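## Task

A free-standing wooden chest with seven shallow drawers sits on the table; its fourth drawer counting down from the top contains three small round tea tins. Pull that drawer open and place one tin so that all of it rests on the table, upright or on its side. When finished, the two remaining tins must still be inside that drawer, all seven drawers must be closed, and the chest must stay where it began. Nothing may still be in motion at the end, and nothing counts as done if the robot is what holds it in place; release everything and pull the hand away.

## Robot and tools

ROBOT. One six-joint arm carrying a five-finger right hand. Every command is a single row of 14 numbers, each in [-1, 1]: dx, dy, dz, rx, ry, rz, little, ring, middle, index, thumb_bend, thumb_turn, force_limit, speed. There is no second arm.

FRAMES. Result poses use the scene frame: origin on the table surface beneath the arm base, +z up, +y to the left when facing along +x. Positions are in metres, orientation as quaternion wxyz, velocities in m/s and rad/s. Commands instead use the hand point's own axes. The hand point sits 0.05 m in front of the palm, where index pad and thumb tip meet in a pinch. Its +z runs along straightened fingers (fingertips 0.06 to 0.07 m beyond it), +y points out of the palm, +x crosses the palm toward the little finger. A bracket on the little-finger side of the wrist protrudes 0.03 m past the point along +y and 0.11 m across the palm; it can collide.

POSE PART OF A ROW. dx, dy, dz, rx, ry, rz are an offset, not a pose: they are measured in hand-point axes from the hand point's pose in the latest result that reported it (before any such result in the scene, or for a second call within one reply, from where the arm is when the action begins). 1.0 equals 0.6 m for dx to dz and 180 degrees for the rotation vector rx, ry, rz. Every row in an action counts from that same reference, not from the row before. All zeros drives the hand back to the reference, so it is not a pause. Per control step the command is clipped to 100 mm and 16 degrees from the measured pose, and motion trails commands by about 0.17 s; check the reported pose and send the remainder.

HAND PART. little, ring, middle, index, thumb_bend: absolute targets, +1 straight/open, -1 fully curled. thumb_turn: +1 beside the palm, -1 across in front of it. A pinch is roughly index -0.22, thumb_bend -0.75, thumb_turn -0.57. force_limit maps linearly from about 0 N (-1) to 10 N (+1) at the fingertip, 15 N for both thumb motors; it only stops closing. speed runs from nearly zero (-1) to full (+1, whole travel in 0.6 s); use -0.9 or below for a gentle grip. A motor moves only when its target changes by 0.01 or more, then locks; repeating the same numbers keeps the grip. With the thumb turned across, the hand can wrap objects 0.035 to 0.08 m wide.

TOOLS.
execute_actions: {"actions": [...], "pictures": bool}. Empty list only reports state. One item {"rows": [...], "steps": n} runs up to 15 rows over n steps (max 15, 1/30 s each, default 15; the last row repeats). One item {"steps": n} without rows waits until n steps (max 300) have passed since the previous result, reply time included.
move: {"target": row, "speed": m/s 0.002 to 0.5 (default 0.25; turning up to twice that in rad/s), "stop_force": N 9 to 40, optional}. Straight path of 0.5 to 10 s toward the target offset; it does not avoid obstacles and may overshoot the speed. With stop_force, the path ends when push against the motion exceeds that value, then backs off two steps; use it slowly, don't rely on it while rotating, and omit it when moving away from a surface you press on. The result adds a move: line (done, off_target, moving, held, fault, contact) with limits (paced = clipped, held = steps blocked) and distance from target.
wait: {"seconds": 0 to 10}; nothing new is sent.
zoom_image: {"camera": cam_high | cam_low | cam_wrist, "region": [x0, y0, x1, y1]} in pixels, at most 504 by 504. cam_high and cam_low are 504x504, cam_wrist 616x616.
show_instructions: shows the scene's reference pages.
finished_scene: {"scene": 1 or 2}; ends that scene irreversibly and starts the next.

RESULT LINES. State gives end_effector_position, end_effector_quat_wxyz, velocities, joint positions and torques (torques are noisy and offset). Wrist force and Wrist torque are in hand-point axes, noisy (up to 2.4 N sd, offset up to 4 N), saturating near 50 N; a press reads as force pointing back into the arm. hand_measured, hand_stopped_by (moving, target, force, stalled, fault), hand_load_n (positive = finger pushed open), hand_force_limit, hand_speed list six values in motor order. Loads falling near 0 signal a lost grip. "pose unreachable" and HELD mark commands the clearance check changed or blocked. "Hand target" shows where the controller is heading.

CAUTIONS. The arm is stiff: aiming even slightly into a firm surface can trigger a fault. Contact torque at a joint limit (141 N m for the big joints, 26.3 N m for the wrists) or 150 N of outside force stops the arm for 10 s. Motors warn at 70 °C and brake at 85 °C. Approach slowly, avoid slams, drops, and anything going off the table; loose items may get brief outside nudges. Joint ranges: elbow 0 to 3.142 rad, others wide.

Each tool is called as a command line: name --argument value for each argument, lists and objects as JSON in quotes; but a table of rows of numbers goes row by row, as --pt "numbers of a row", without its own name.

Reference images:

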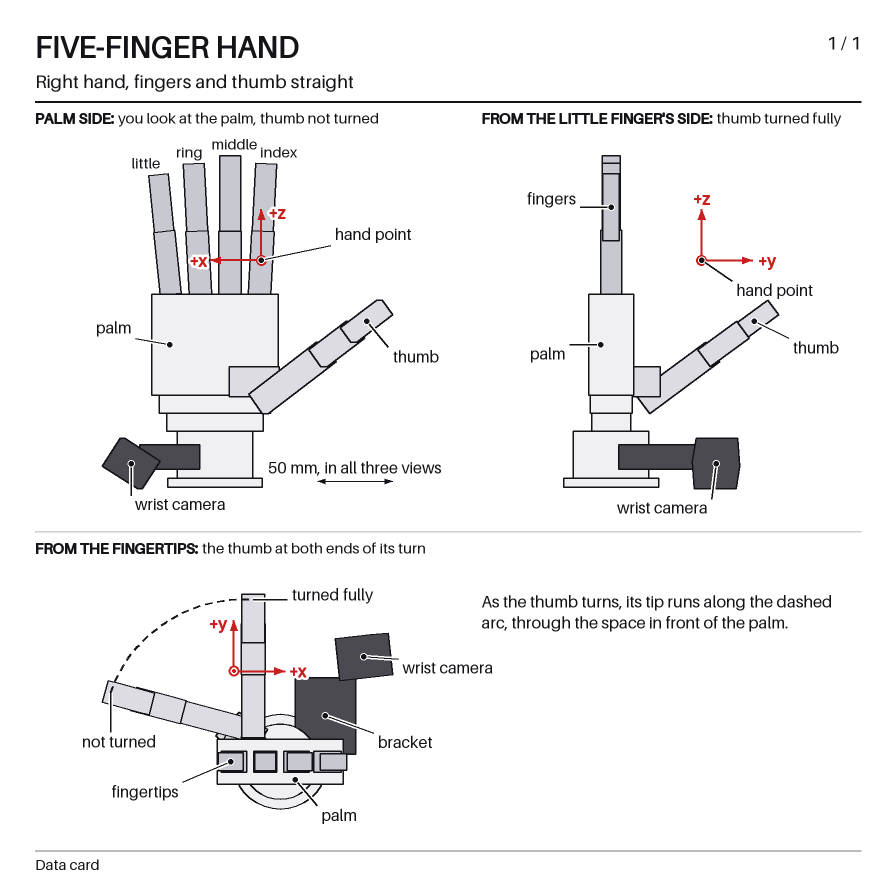

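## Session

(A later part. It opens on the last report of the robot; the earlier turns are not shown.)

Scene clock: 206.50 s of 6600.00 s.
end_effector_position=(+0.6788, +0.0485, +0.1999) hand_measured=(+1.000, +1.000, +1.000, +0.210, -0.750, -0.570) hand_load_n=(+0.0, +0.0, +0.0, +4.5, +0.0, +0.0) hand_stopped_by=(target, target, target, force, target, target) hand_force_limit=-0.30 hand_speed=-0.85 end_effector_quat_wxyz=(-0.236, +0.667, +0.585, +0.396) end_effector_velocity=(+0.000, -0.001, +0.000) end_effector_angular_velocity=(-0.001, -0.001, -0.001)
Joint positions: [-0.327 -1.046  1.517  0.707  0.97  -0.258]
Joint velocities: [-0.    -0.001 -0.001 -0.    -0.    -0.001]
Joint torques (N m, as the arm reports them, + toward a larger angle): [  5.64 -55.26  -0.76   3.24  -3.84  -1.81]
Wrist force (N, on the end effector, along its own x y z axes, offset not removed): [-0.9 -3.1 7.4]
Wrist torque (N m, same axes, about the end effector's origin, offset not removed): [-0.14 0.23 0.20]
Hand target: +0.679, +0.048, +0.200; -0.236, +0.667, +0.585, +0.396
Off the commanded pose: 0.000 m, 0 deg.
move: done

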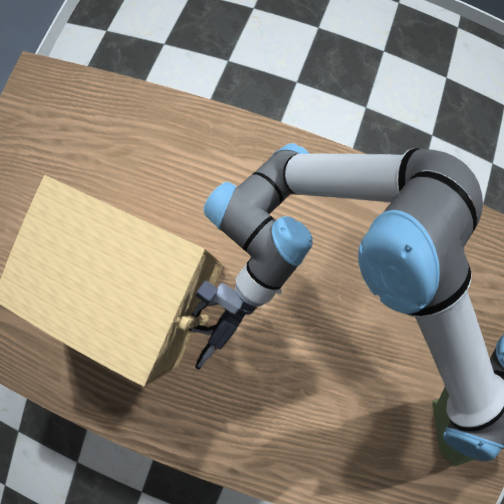

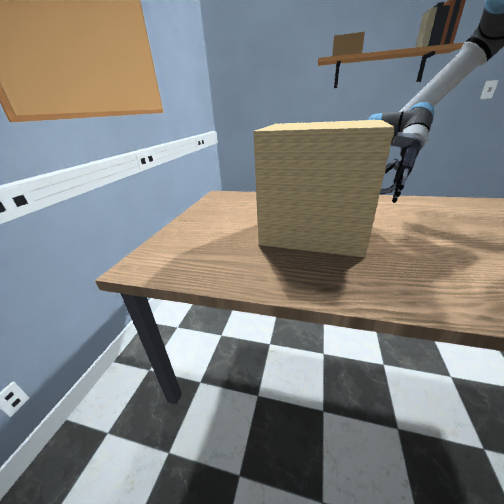

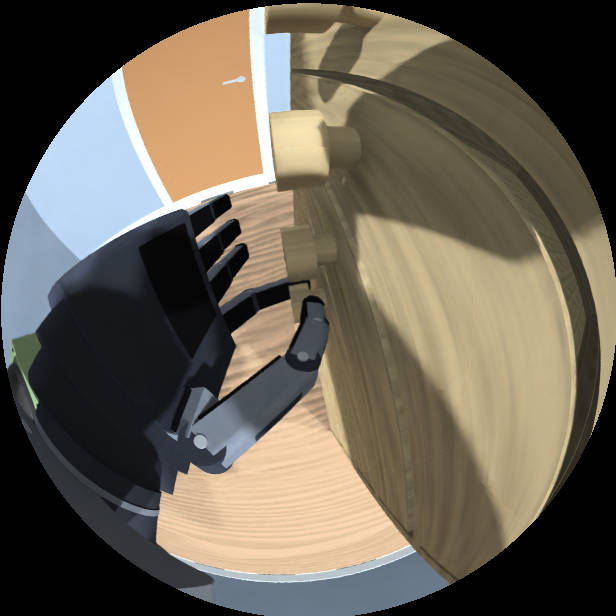

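move --target '[0,-0.002,0.008,0,0,0,1,1,1,-0.12,-0.75,-0.57,-0.3,-0.85]' --speed 0.005

execute_actions --actions '[{"rows":[[0,0,0,0,0,0,1,1,1,-0.14,-0.75,-0.57,-0.3,-0.85]],"steps":15}]' --pictures false

Scene clock: 209.00 s of 6600.00 s.
end_effector_position=(+0.6789, +0.0524, +0.1971) hand_measured=(+1.000, +1.000, +1.000, +0.210, -0.748, -0.570) hand_load_n=(+0.0, +0.0, +0.0, +0.0, +2.0, -6.0) hand_stopped_by=(target, target, target, force, target, target) hand_force_limit=-0.30 hand_speed=-0.85 end_effector_quat_wxyz=(-0.236, +0.667, +0.585, +0.396) end_effector_velocity=(-0.000, +0.001, -0.001) end_effector_angular_velocity=(-0.000, +0.000, +0.000)
Joint positions: [-0.322 -1.039  1.518  0.697  0.971 -0.252]
Joint velocities: [ 0.002  0.002  0.    -0.002  0.001  0.001]
Joint torques (N m, as the arm reports them, + toward a larger angle): [ 31.58 -20.87   8.24  -0.73   3.08   2.36]
Wrist force (N, on the end effector, along its own x y z axes, offset not removed): [9.7 3.0 -15.2]
Wrist torque (N m, same axes, about the end effector's origin, offset not removed): [0.25 0.05 0.42]
Hand target: +0.679, +0.052, +0.197; -0.236, +0.667, +0.585, +0.396
Off the commanded pose: 0.000 m, 0 deg.
move: done

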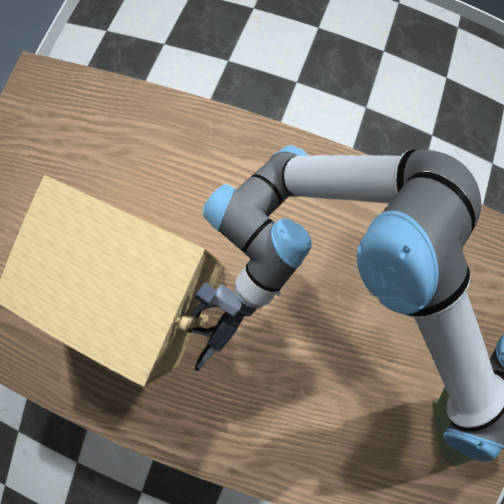

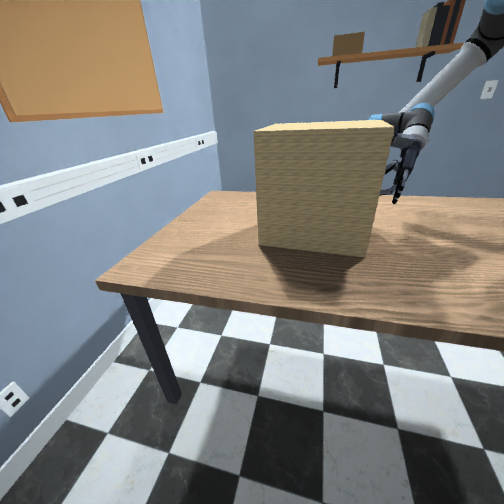

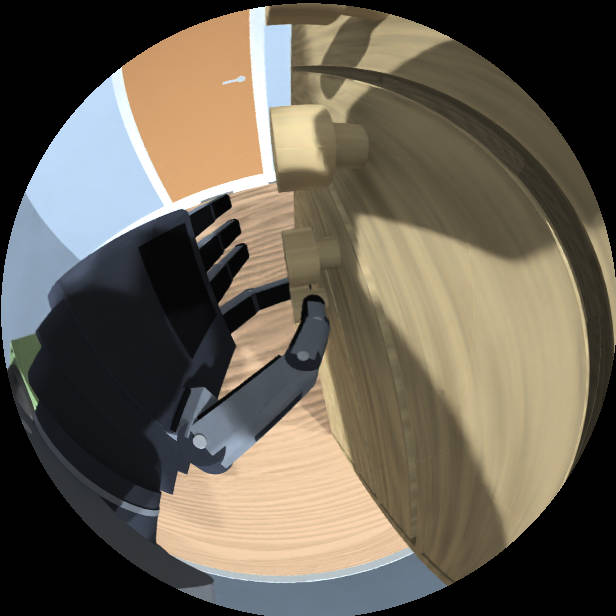

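Scene clock: 209.50 s of 6600.00 s.
end_effector_position=(+0.6789, +0.0524, +0.1970) hand_measured=(+1.000, +1.000, +1.000, +0.170, -0.748, -0.570) hand_load_n=(+0.0, +0.0, +0.0, +3.5, +2.5, -6.0) hand_stopped_by=(target, target, target, force, target, target) hand_force_limit=-0.30 hand_speed=-0.85 end_effector_quat_wxyz=(-0.236, +0.667, +0.585, +0.396) end_effector_velocity=(+0.001, -0.001, +0.000) end_effector_angular_velocity=(-0.001, -0.001, -0.001)
Joint positions: [-0.322 -1.039  1.518  0.697  0.971 -0.252]
Joint velocities: [-0.    -0.    -0.002  0.    -0.    -0.   ]
Joint torques (N m, as the arm reports them, + toward a larger angle): [ 28.09 -23.96   4.04   1.37   2.19   0.62]
Wrist force (N, on the end effector, along its own x y z axes, offset not removed): [11.5 -0.4 -13.3]
Wrist torque (N m, same axes, about the end effector's origin, offset not removed): [0.02 -0.01 0.37]
Hand target: +0.679, +0.052, +0.197; -0.236, +0.667, +0.585, +0.396
Off the commanded pose: 0.000 m, 0 deg.
Steps of this call (steps 1 to 15: all 15 steps of this action). Readings (end_effector_position | what the end effector reports):
1: (+0.6789, +0.0524, +0.1971) | hand_measured=(+1.000, +1.000, +1.000, +0.210, -0.748, -0.570) hand_load_n=(+0.0, +0.0, +0.0, +0.0, +2.0, -6.0) hand_stopped_by=(target, target, target, moving, target, target) hand_force_limit=-0.30 hand_speed=-0.85
2: (+0.6789, +0.0524, +0.1971) | hand_measured=(+1.000, +1.000, +1.000, +0.210, -0.748, -0.570) hand_load_n=(+0.0, +0.0, +0.0, +0.0, +2.0, -6.0) hand_stopped_by=(target, target, target, moving, target, target) hand_force_limit=-0.30 hand_speed=-0.85
4: (+0.6789, +0.0524, +0.1971) | hand_measured=(+1.000, +1.000, +1.000, +0.202, -0.748, -0.570) hand_load_n=(+0.0, +0.0, +0.0, +0.0, +2.0, -6.0) hand_stopped_by=(target, target, target, moving, target, target) hand_force_limit=-0.30 hand_speed=-0.85
8: (+0.6789, +0.0524, +0.1970) | hand_measured=(+1.000, +1.000, +1.000, +0.170, -0.748, -0.570) hand_load_n=(+0.0, +0.0, +0.0, +4.0, +2.5, -6.0) hand_stopped_by=(target, target, target, force, target, target) hand_force_limit=-0.30 hand_speed=-0.85
15: the state above

move --target '[-0.002,0,-0.0035,0,0,0,1,1,1,-0.3,-0.75,-0.57,0.5,-0.9]' --speed 0.004

Scene clock: 212.27 s of 6600.00 s.
end_effector_position=(+0.6783, +0.0502, +0.1973) hand_measured=(+1.000, +1.000, +1.000, +0.156, -0.748, -0.570) hand_load_n=(+0.0, +0.0, +0.0, +8.5, +4.0, -6.0) hand_stopped_by=(target, target, target, force, target, target) hand_force_limit=0.50 hand_speed=-0.90 end_effector_quat_wxyz=(-0.236, +0.667, +0.585, +0.396) end_effector_velocity=(-0.000, -0.001, +0.000) end_effector_angular_velocity=(+0.000, +0.000, +0.000)
Joint positions: [-0.327 -1.041  1.519  0.7    0.97  -0.257]
Joint velocities: [-0.001 -0.001 -0.     0.002 -0.001 -0.002]
Joint torques (N m, as the arm reports them, + toward a larger angle): [  3.17 -49.79   5.83   4.21  -2.3   -1.39]
Wrist force (N, on the end effector, along its own x y z axes, offset not removed): [7.8 3.7 0.3]
Wrist torque (N m, same axes, about the end effector's origin, offset not removed): [0.16 0.11 0.42]
Hand target: +0.678, +0.050, +0.197; -0.236, +0.667, +0.585, +0.396
Off the commanded pose: 0.000 m, 0 deg.
move: done

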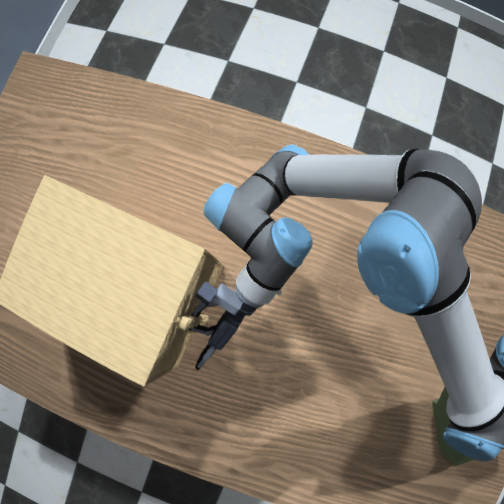

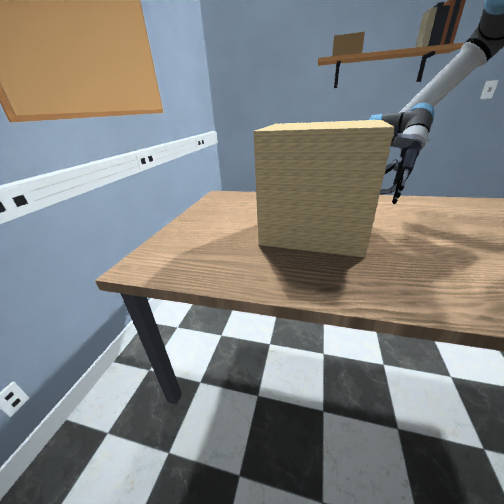

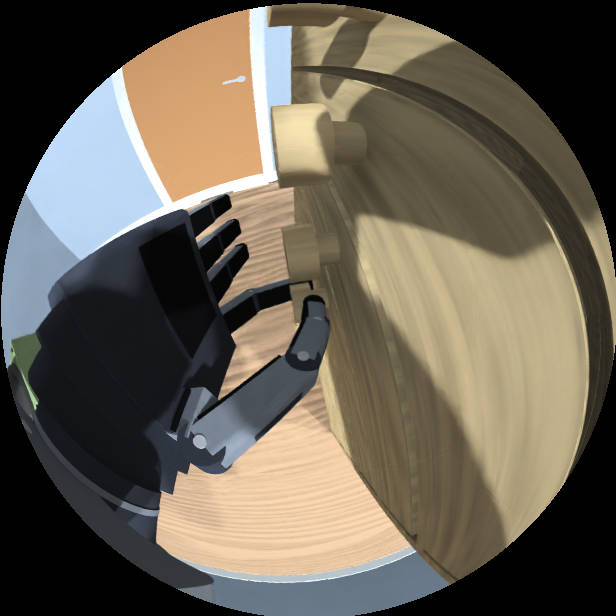

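move --target '[0.0015,-0.0484,-0.0125,0,0,0,1,1,1,-0.3,-0.75,-0.57,0.5,-0.9]' --speed 0.02

Scene clock: 215.57 s of 6600.00 s.
end_effector_position=(+0.6486, +0.0508, +0.1980) hand_measured=(+1.000, +1.000, +1.000, +0.158, -0.748, -0.570) hand_load_n=(+0.0, +0.0, +0.0, +10.0, +4.5, -4.0) hand_stopped_by=(target, target, target, force, target, target) hand_force_limit=0.50 hand_speed=-0.90 end_effector_quat_wxyz=(-0.236, +0.667, +0.585, +0.396) end_effector_velocity=(-0.002, -0.001, -0.000) end_effector_angular_velocity=(-0.000, +0.000, -0.001)
Joint positions: [-0.348 -1.09   1.626  0.657  0.962 -0.281]
Joint velocities: [-0.003 -0.004  0.009 -0.004 -0.001 -0.002]
Joint torques (N m, as the arm reports them, + toward a larger angle): [  3.81 -52.56   6.99   1.51  -3.33  -1.58]
Wrist force (N, on the end effector, along its own x y z axes, offset not removed): [1.0 3.4 5.5]
Wrist torque (N m, same axes, about the end effector's origin, offset not removed): [-0.09 0.44 0.01]
Hand target: +0.648, +0.051, +0.198; -0.236, +0.667, +0.585, +0.396
Off the commanded pose: 0.000 m, 0 deg.
move: done

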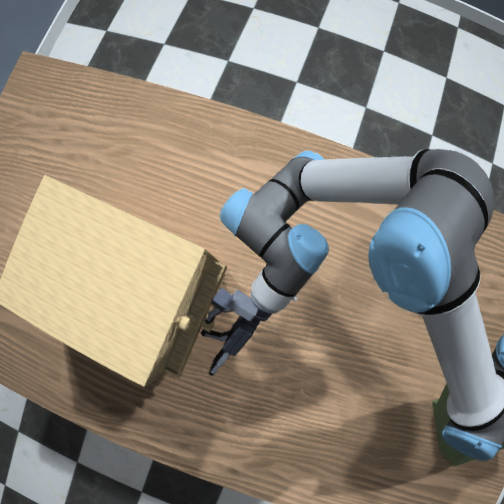

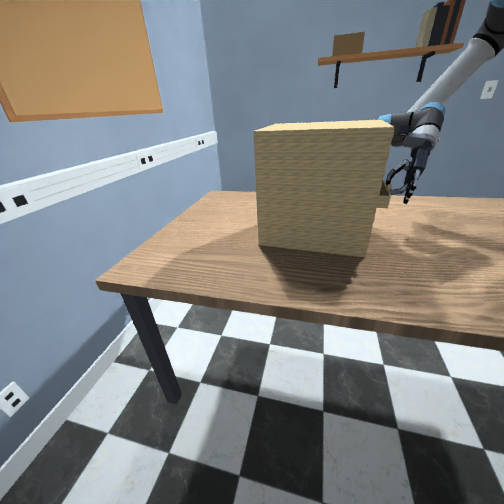

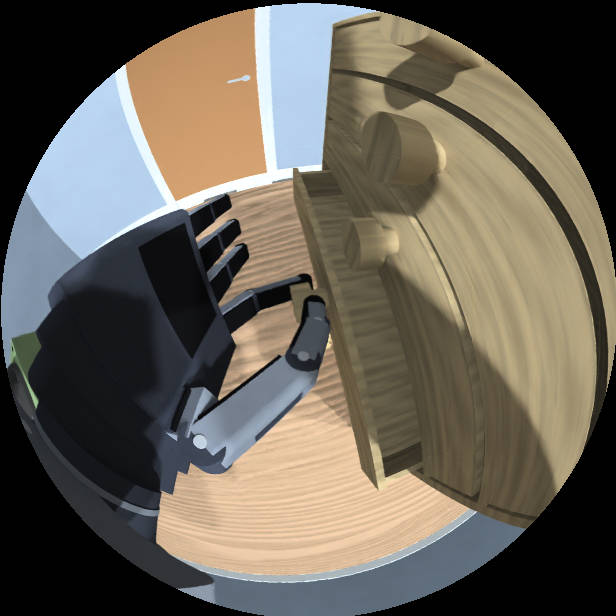

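move --target '[0.0033,-0.098,-0.0193,0,0,0,1,1,1,-0.3,-0.75,-0.57,0.5,-0.9]' --speed 0.03

Scene clock: 219.17 s of 6600.00 s.
end_effector_position=(+0.5891, +0.0550, +0.1974) hand_measured=(+1.000, +1.000, +1.000, +0.158, -0.748, -0.570) hand_load_n=(+0.0, +0.0, +0.0, +8.5, +4.5, -4.0) hand_stopped_by=(target, target, target, force, target, target) hand_force_limit=0.50 hand_speed=-0.90 end_effector_quat_wxyz=(-0.236, +0.667, +0.585, +0.396) end_effector_velocity=(-0.002, -0.000, +0.000) end_effector_angular_velocity=(-0.000, -0.001, -0.001)
Joint positions: [-0.396 -1.174  1.827  0.571  0.945 -0.336]
Joint velocities: [-0.003 -0.004  0.008 -0.004 -0.001 -0.002]
Joint torques (N m, as the arm reports them, + toward a larger angle): [  4.44 -46.76   8.68   0.76  -4.06  -1.85]
Wrist force (N, on the end effector, along its own x y z axes, offset not removed): [-0.3 2.8 0.2]
Wrist torque (N m, same axes, about the end effector's origin, offset not removed): [0.10 0.12 0.18]
Hand target: +0.589, +0.055, +0.197; -0.236, +0.667, +0.585, +0.396
Off the commanded pose: 0.000 m, 0 deg.
move: done

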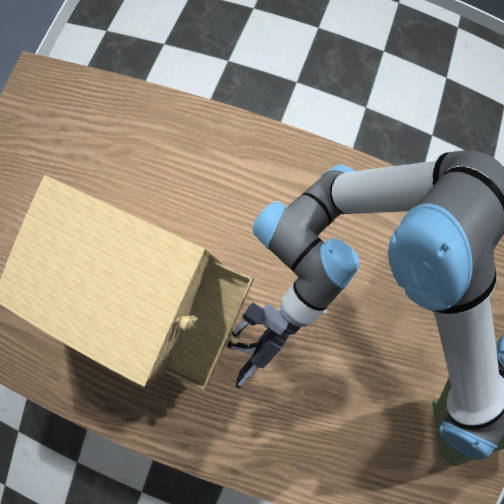

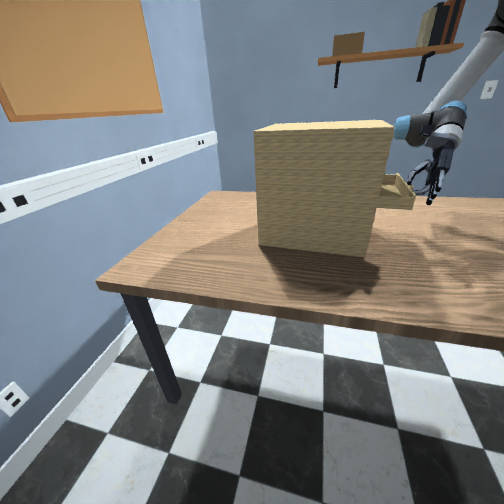

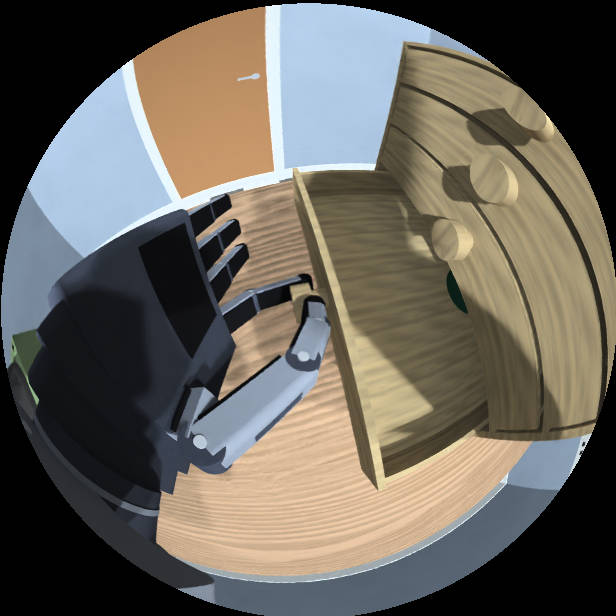

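move --target '[0.004,-0.1303,-0.0282,0,0,0,1,1,1,-0.3,-0.75,-0.57,0.5,-0.9]' --speed 0.04

Scene clock: 222.63 s of 6600.00 s.
end_effector_position=(+0.5095, +0.0593, +0.1974) hand_measured=(+1.000, +1.000, +1.000, +0.158, -0.748, -0.570) hand_load_n=(+0.0, +0.0, +0.0, +9.0, +4.5, -3.5) hand_stopped_by=(target, target, target, force, target, target) hand_force_limit=0.50 hand_speed=-0.90 end_effector_quat_wxyz=(-0.236, +0.667, +0.585, +0.396) end_effector_velocity=(-0.002, -0.000, +0.000) end_effector_angular_velocity=(-0.000, -0.001, -0.000)
Joint positions: [-0.489 -1.27   2.078  0.482  0.916 -0.447]
Joint velocities: [-0.005 -0.003  0.008 -0.002 -0.001 -0.006]
Joint torques (N m, as the arm reports them, + toward a larger angle): [  2.96 -43.57  13.89   0.61  -4.29  -1.99]
Wrist force (N, on the end effector, along its own x y z axes, offset not removed): [0.0 1.2 0.3]
Wrist torque (N m, same axes, about the end effector's origin, offset not removed): [0.20 -0.05 0.31]
Hand target: +0.509, +0.059, +0.197; -0.236, +0.667, +0.585, +0.396
Off the commanded pose: 0.000 m, 0 deg.
move: done

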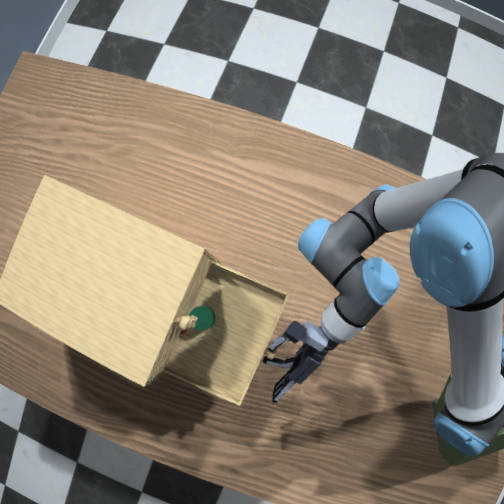

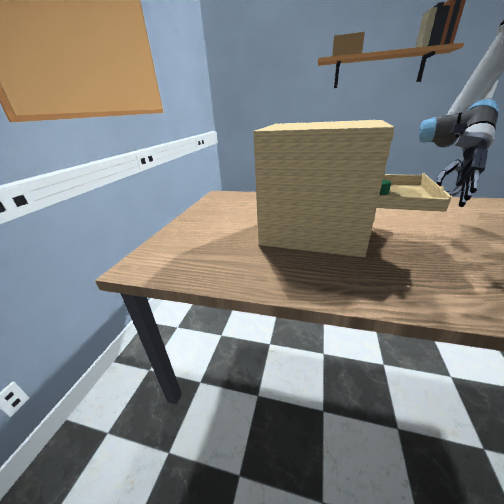

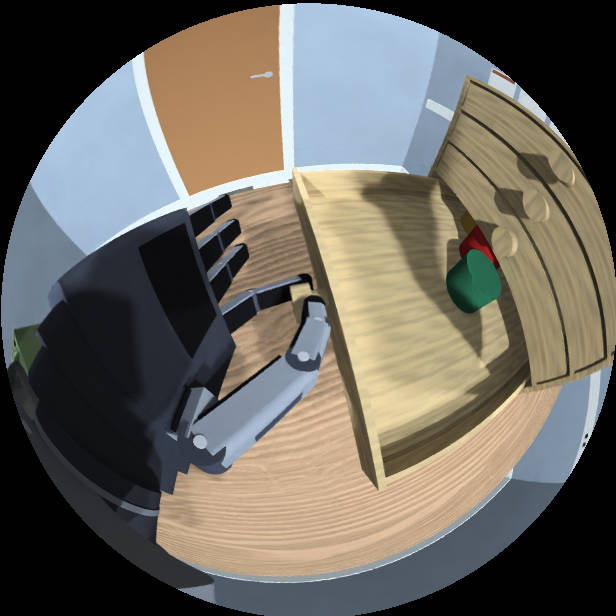

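move --target '[0.0015,-0.0489,-0.0106,0,0,0,1,1,1,-0.3,-0.75,-0.57,0.5,-0.9]' --speed 0.02

zoom_image --camera "cam_high" --region '[140, 240, 340, 440]'

Scene clock: 226.30 s of 6600.00 s.
end_effector_position=(+0.4798, +0.0609, +0.1974) hand_measured=(+1.000, +1.000, +1.000, +0.158, -0.748, -0.570) hand_load_n=(+0.0, +0.0, +0.0, +9.0, +4.5, -3.5) hand_stopped_by=(target, target, target, force, target, target) hand_force_limit=0.50 hand_speed=-0.90 end_effector_quat_wxyz=(-0.236, +0.667, +0.585, +0.396) end_effector_velocity=(-0.002, +0.000, +0.000) end_effector_angular_velocity=(-0.000, -0.001, +0.000)
Joint positions: [-0.538 -1.298  2.17   0.455  0.903 -0.506]
Joint velocities: [-0.004 -0.002  0.007 -0.002 -0.001 -0.006]
Joint torques (N m, as the arm reports them, + toward a larger angle): [  1.37 -42.21  13.58   0.88  -4.1   -1.86]
Wrist force (N, on the end effector, along its own x y z axes, offset not removed): [-2.1 3.4 2.6]
Wrist torque (N m, same axes, about the end effector's origin, offset not removed): [0.38 0.20 0.26]
Hand target: +0.480, +0.061, +0.197; -0.236, +0.667, +0.585, +0.396
Off the commanded pose: 0.000 m, 0 deg.
move: done

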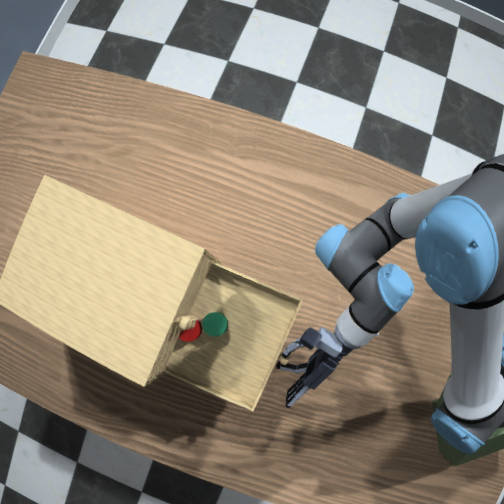

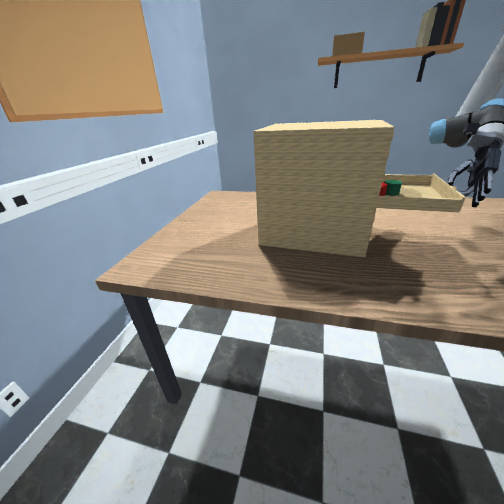

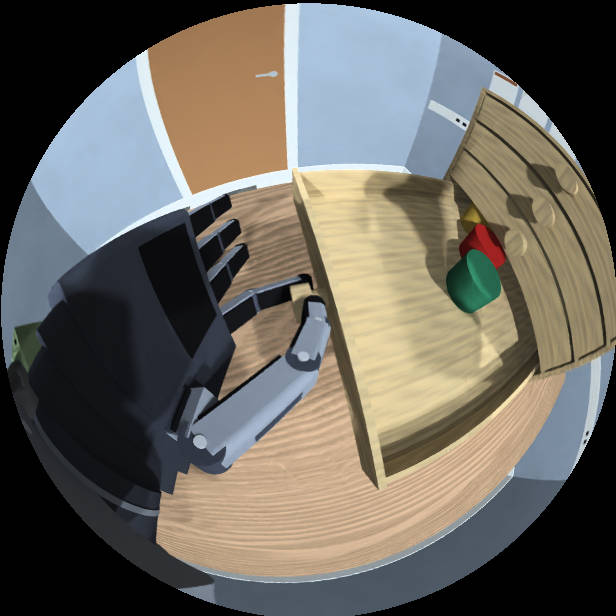

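Region (140, 240, 340, 440) of cam_high's 504x504 image, scaled by 2.520, with more detail than that image has.

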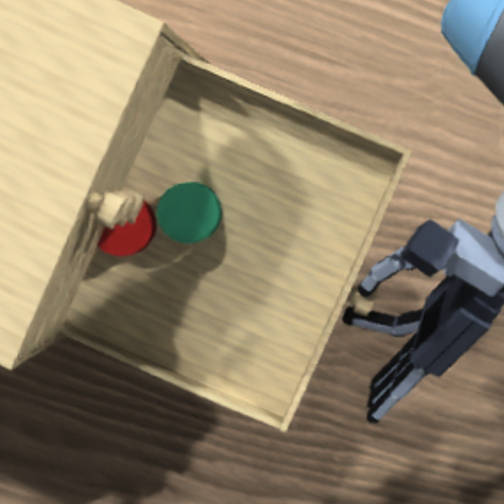

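move --target '[0.001,-0.0326,-0.007,0,0,0,1,1,1,-0.3,-0.75,-0.57,0.5,-0.9]' --speed 0.02

move --target '[0,0,0,0,0,0,1,1,1,0.7,-0.75,-0.57,0.5,-0.3]'

move --target '[-0.005,-0.06,-0.03,0,0,0,1,1,1,0.7,-0.75,-0.57,0.5,-0.3]' --speed 0.05

Scene clock: 245.00 s of 6600.00 s.
end_effector_position=(+0.4601, +0.0620, +0.1973) hand_measured=(+1.000, +1.000, +1.000, +0.158, -0.748, -0.570) hand_load_n=(+0.0, +0.0, +0.0, +9.0, +4.5, -3.5) hand_stopped_by=(target, target, target, force, target, target) hand_force_limit=0.50 hand_speed=-0.90 end_effector_quat_wxyz=(-0.236, +0.667, +0.585, +0.396) end_effector_velocity=(-0.003, +0.000, +0.000) end_effector_angular_velocity=(+0.000, +0.000, +0.000)
Joint positions: [-0.575 -1.315  2.231  0.44   0.895 -0.553]
Joint velocities: [-0.005 -0.002  0.008 -0.002 -0.001 -0.007]
Joint torques (N m, as the arm reports them, + toward a larger angle): [  0.16 -39.86  15.83   0.82  -4.24  -1.85]
Wrist force (N, on the end effector, along its own x y z axes, offset not removed): [0.2 2.0 2.6]
Wrist torque (N m, same axes, about the end effector's origin, offset not removed): [0.10 -0.20 0.30]
Hand target: +0.460, +0.062, +0.197; -0.236, +0.667, +0.585, +0.396
Off the commanded pose: 0.000 m, 0 deg.
After step 90, 14.43 s passed at rest.
move: done

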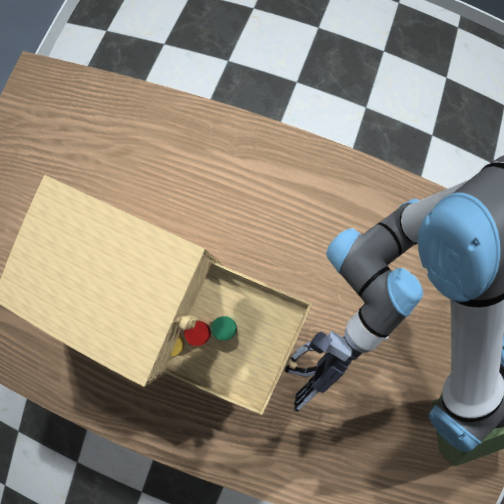

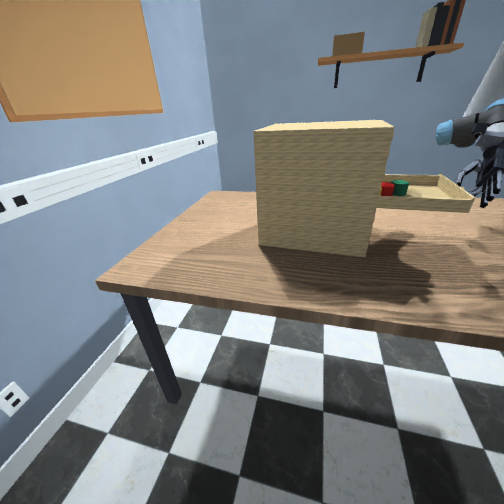

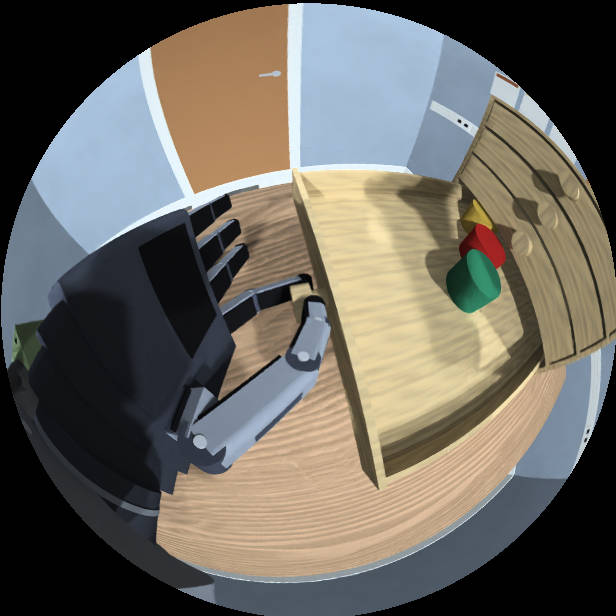

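Scene clock: 245.73 s of 6600.00 s.
end_effector_position=(+0.4601, +0.0619, +0.1973) hand_measured=(+1.000, +1.000, +1.000, +0.700, -0.750, -0.570) hand_load_n=(+0.0, +0.0, +0.0, +0.0, +0.0, +0.0) hand_stopped_by=(target, target, target, target, target, target) hand_force_limit=0.50 hand_speed=-0.30 end_effector_quat_wxyz=(-0.236, +0.667, +0.585, +0.396) end_effector_velocity=(+0.001, -0.001, -0.000) end_effector_angular_velocity=(-0.001, -0.001, -0.000)
Joint positions: [-0.575 -1.315  2.231  0.44   0.895 -0.553]
Joint velocities: [ 0.     0.    -0.002 -0.    -0.     0.   ]
Joint torques (N m, as the arm reports them, + toward a larger angle): [ 25.51 -33.99 -14.57   3.4   -0.08   1.71]
Wrist force (N, on the end effector, along its own x y z axes, offset not removed): [0.2 1.7 0.7]
Wrist torque (N m, same axes, about the end effector's origin, offset not removed): [0.23 0.23 0.29]
Hand target: +0.460, +0.062, +0.197; -0.236, +0.667, +0.585, +0.396
Off the commanded pose: 0.000 m, 0 deg.
move: done

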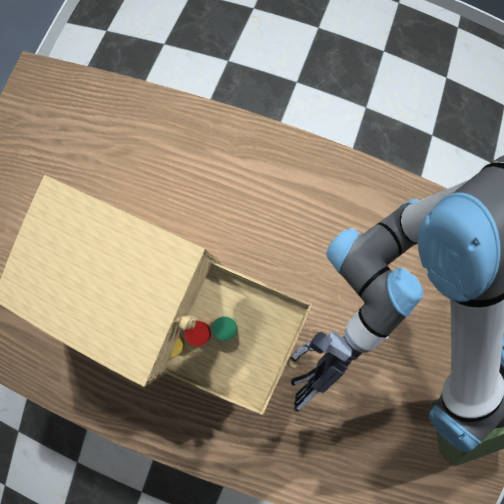

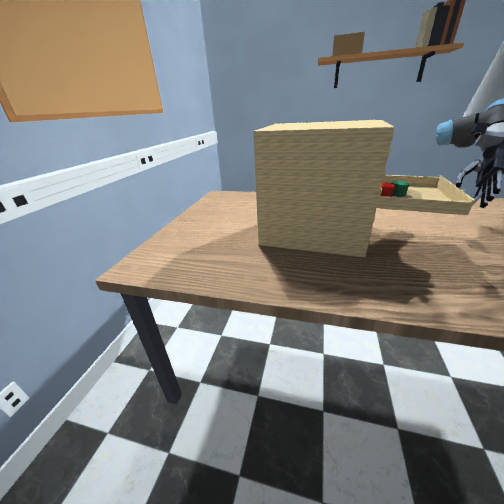

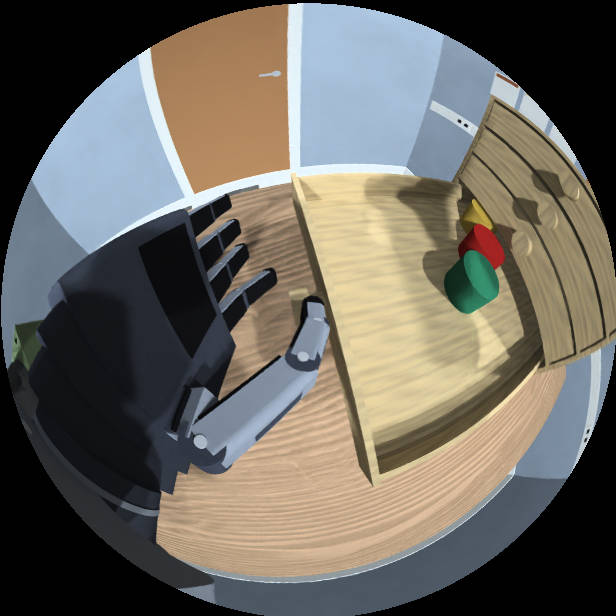

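Scene clock: 246.93 s of 6600.00 s.
end_effector_position=(+0.4211, +0.0536, +0.1999) hand_measured=(+1.000, +1.000, +1.000, +0.700, -0.750, -0.570) hand_load_n=(+0.0, +0.0, +0.0, +0.0, +0.0, +0.0) hand_stopped_by=(target, target, target, target, target, target) hand_force_limit=0.50 hand_speed=-0.30 end_effector_quat_wxyz=(-0.236, +0.667, +0.585, +0.396) end_effector_velocity=(-0.003, -0.000, +0.000) end_effector_angular_velocity=(+0.002, +0.000, +0.001)
Joint positions: [-0.705 -1.35   2.352  0.458  0.874 -0.719]
Joint velocities: [-0.012 -0.001  0.01   0.004 -0.002 -0.017]
Joint torques (N m, as the arm reports them, + toward a larger angle): [ -0.31 -38.26  17.46   4.65  -3.83  -1.67]
Wrist force (N, on the end effector, along its own x y z axes, offset not removed): [1.6 0.3 -1.1]
Wrist torque (N m, same axes, about the end effector's origin, offset not removed): [0.26 0.06 0.50]
Hand target: +0.421, +0.054, +0.200; -0.236, +0.667, +0.585, +0.396
Off the commanded pose: 0.000 m, 0 deg.
move: done

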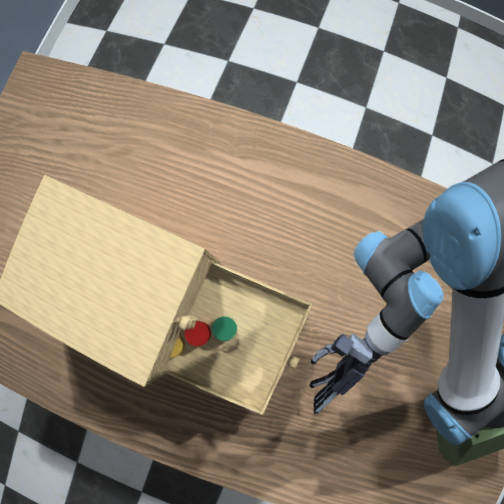

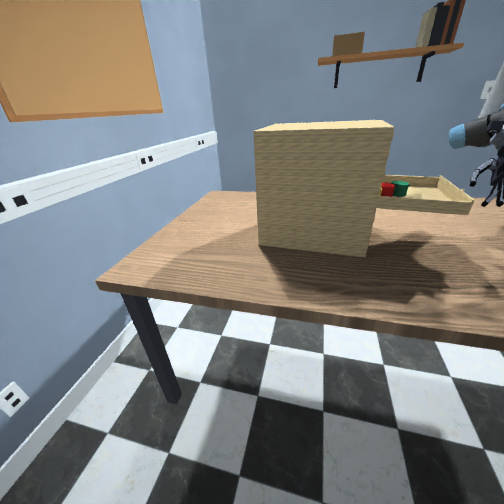

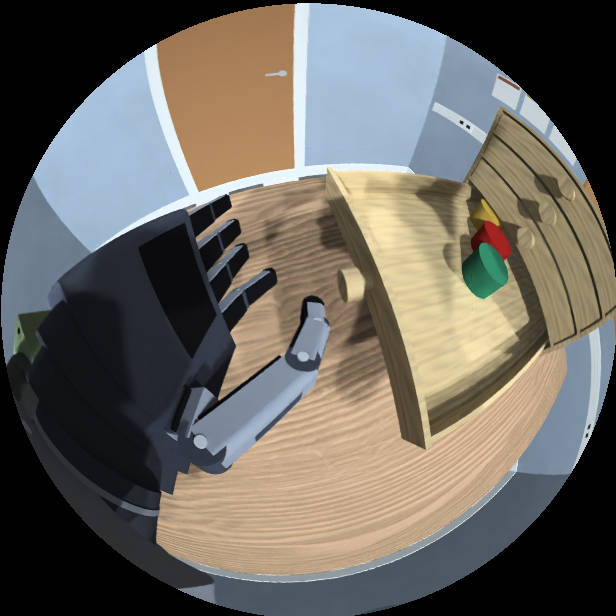

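move --target '[0.175,0.032,-0.125,-0.217,-0.213,0,1,1,1,0.7,-0.75,-0.57,0.5,0.5]' --speed 0.4

move --target '[0,0,0,0,0,0.7,1,1,1,0.7,-0.75,-0.57,0.5,0.5]' --speed 0.5

Scene clock: 254.13 s of 6600.00 s.
end_effector_position=(+0.4208, +0.0537, +0.3303) hand_measured=(+1.000, +1.000, +1.000, +0.700, -0.750, -0.570) hand_load_n=(+0.0, +0.0, +0.0, +0.0, +0.0, +0.0) hand_stopped_by=(target, target, target, target, target, target) hand_force_limit=0.50 hand_speed=0.50 end_effector_quat_wxyz=(+0.198, +0.797, +0.466, +0.329) end_effector_velocity=(+0.000, -0.001, -0.001) end_effector_angular_velocity=(-0.008, +0.008, -0.011)
Joint positions: [ 0.434 -1.537  2.366 -0.309  2.268  0.345]
Joint velocities: [ 0.007  0.013 -0.01   0.007  0.021  0.011]
Joint torques (N m, as the arm reports them, + toward a larger angle): [ 20.51  -0.1  -22.87   2.28   2.62   1.77]
Wrist force (N, on the end effector, along its own x y z axes, offset not removed): [3.2 2.8 1.3]
Wrist torque (N m, same axes, about the end effector's origin, offset not removed): [0.39 -0.15 0.56]
Hand target: +0.421, +0.054, +0.330; +0.198, +0.797, +0.466, +0.328
Off the commanded pose: 0.000 m, 0 deg.
After step 90, 2.13 s passed at rest.
move: done

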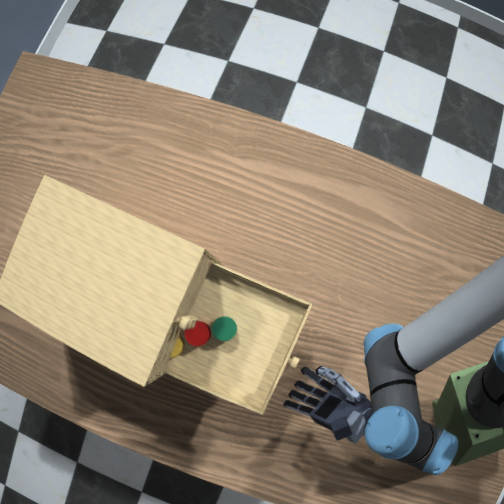

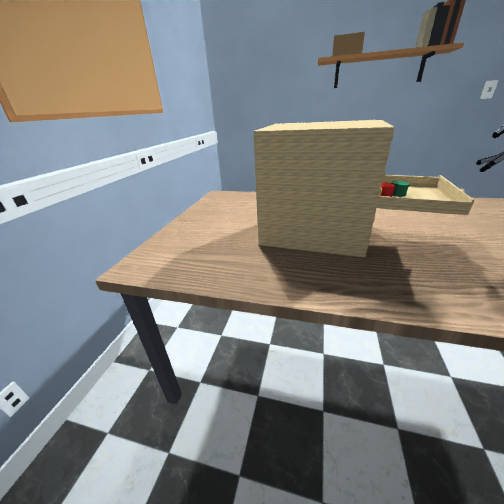

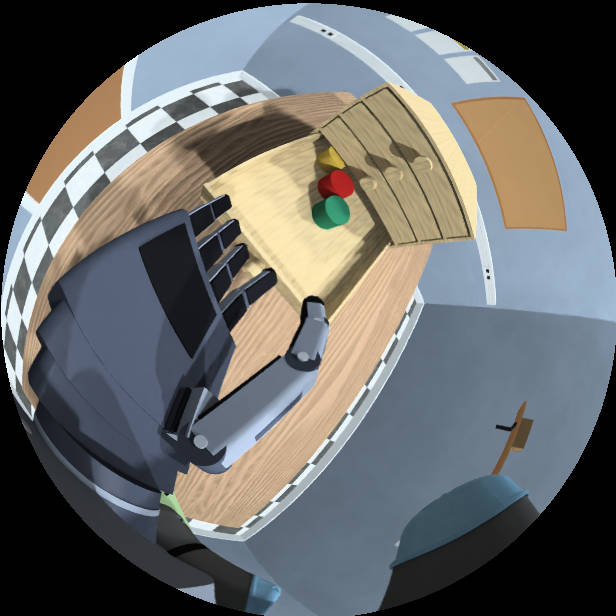

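Scene clock: 256.73 s of 6600.00 s.
end_effector_position=(+0.4213, +0.0542, +0.3309) hand_measured=(+1.000, +1.000, +1.000, +0.700, -0.750, -0.570) hand_load_n=(+0.0, +0.0, +0.0, +0.0, +0.0, +0.0) hand_stopped_by=(target, target, target, target, target, target) hand_force_limit=0.50 hand_speed=0.50 end_effector_quat_wxyz=(+0.055, +0.912, +0.118, +0.389) end_effector_velocity=(+0.001, -0.000, +0.000) end_effector_angular_velocity=(+0.000, -0.001, -0.001)
Joint positions: [ 0.486 -1.523  2.23  -0.19   2.309  1.164]
Joint velocities: [-0.     0.    -0.002  0.    -0.    -0.   ]
Joint torques (N m, as the arm reports them, + toward a larger angle): [15.17 -2.96  0.65 -1.95 -1.    1.68]
Wrist force (N, on the end effector, along its own x y z axes, offset not removed): [1.5 2.6 0.3]
Wrist torque (N m, same axes, about the end effector's origin, offset not removed): [0.38 0.07 0.47]
Hand target: +0.421, +0.054, +0.331; +0.055, +0.912, +0.118, +0.389
Off the commanded pose: 0.001 m, 80 deg; orientation clipped at the last step of the last action.
move: held; limits=paced,held; held on 46 of 78 steps, including the last
pose unreachable: on one or more control steps of this call an arm could not follow its commanded pose, so it was not sent that pose on those steps. On the call's last step it was still not sent that pose. It may still have moved: this result reports where it is.
cause: the commanded pose would bring two parts of the arm too close to each other (joints 4 (wrist 1) to 6 (wrist 3) lie between them).

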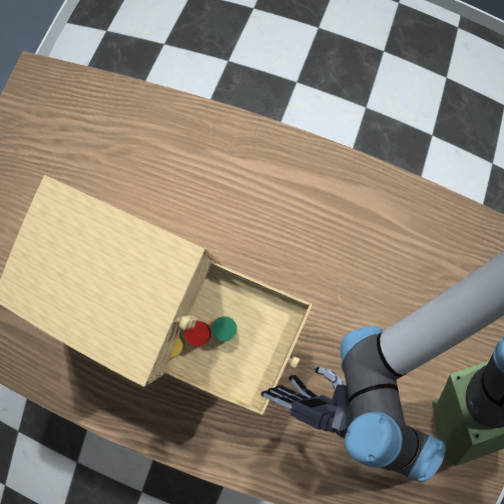

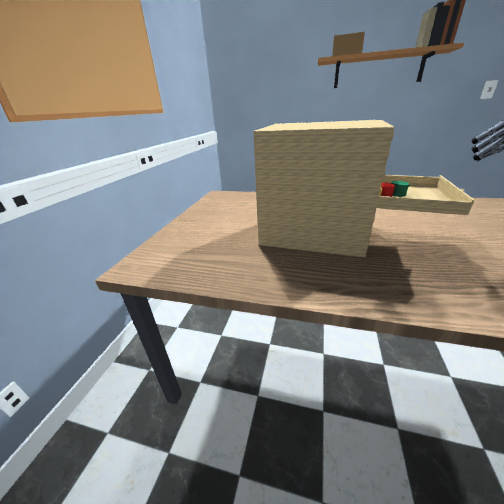

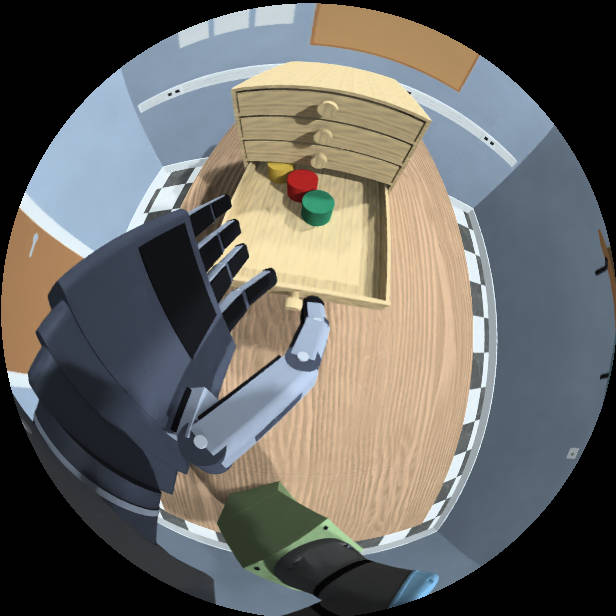

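move --target '[0.094,0.03,0.226,-0.035,0.141,0,1,1,1,0.7,-0.75,-0.57,0.5,0.5]' --speed 0.25

Scene clock: 269.07 s of 6600.00 s.
end_effector_position=(+0.5599, +0.0503, +0.2800) hand_measured=(+1.000, +1.000, +1.000, +0.700, -0.750, -0.570) hand_load_n=(+0.0, +0.0, +0.0, +0.0, +0.0, +0.0) hand_stopped_by=(target, target, target, target, target, target) hand_force_limit=0.50 hand_speed=0.50 end_effector_quat_wxyz=(+0.077, +0.801, +0.106, +0.585) end_effector_velocity=(+0.003, +0.001, -0.001) end_effector_angular_velocity=(+0.000, -0.015, +0.003)
Joint positions: [ 0.14  -1.352  2.345 -1.018  1.809  0.833]
Joint velocities: [-0.008  0.009  0.004 -0.026 -0.018 -0.004]
Joint torques (N m, as the arm reports them, + toward a larger angle): [ 1.82 -9.99  8.81 -3.37 -3.63 -2.1 ]
Wrist force (N, on the end effector, along its own x y z axes, offset not removed): [1.5 1.4 0.0]
Wrist torque (N m, same axes, about the end effector's origin, offset not removed): [0.14 0.13 0.37]
Hand target: +0.560, +0.050, +0.280; +0.077, +0.800, +0.106, +0.585
Off the commanded pose: 0.000 m, 0 deg.
After step 90, 4.93 s passed at rest.
move: done; limits=paced

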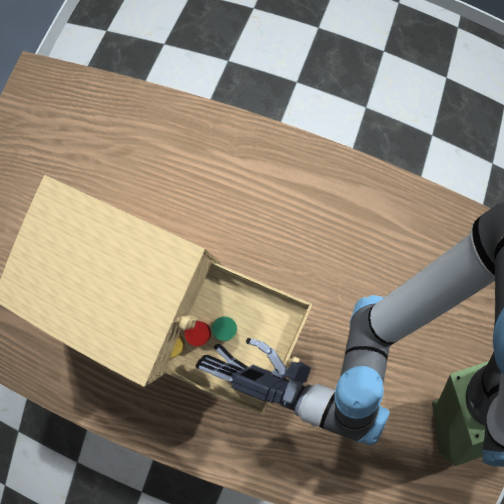

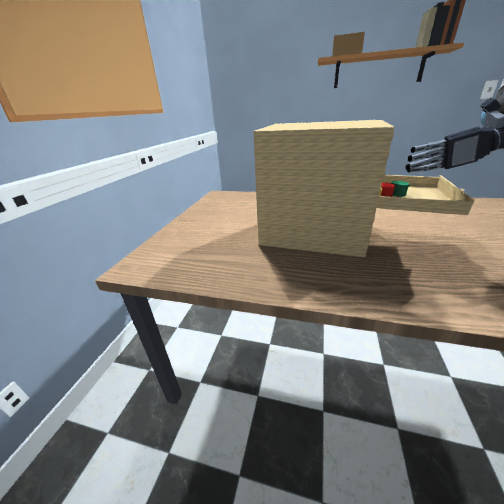

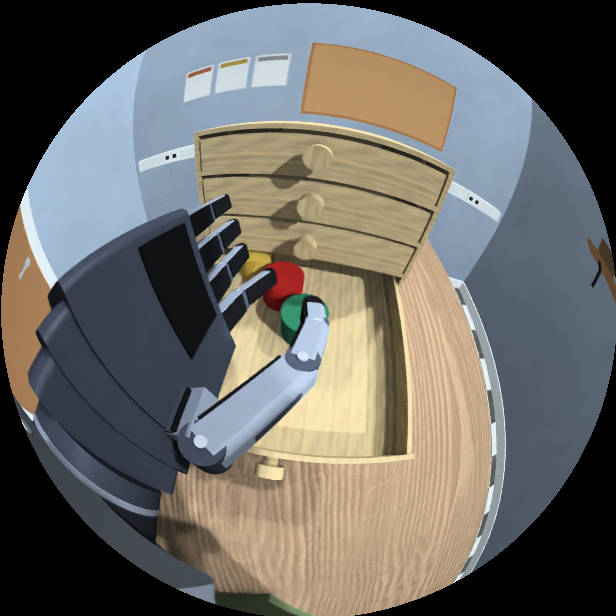

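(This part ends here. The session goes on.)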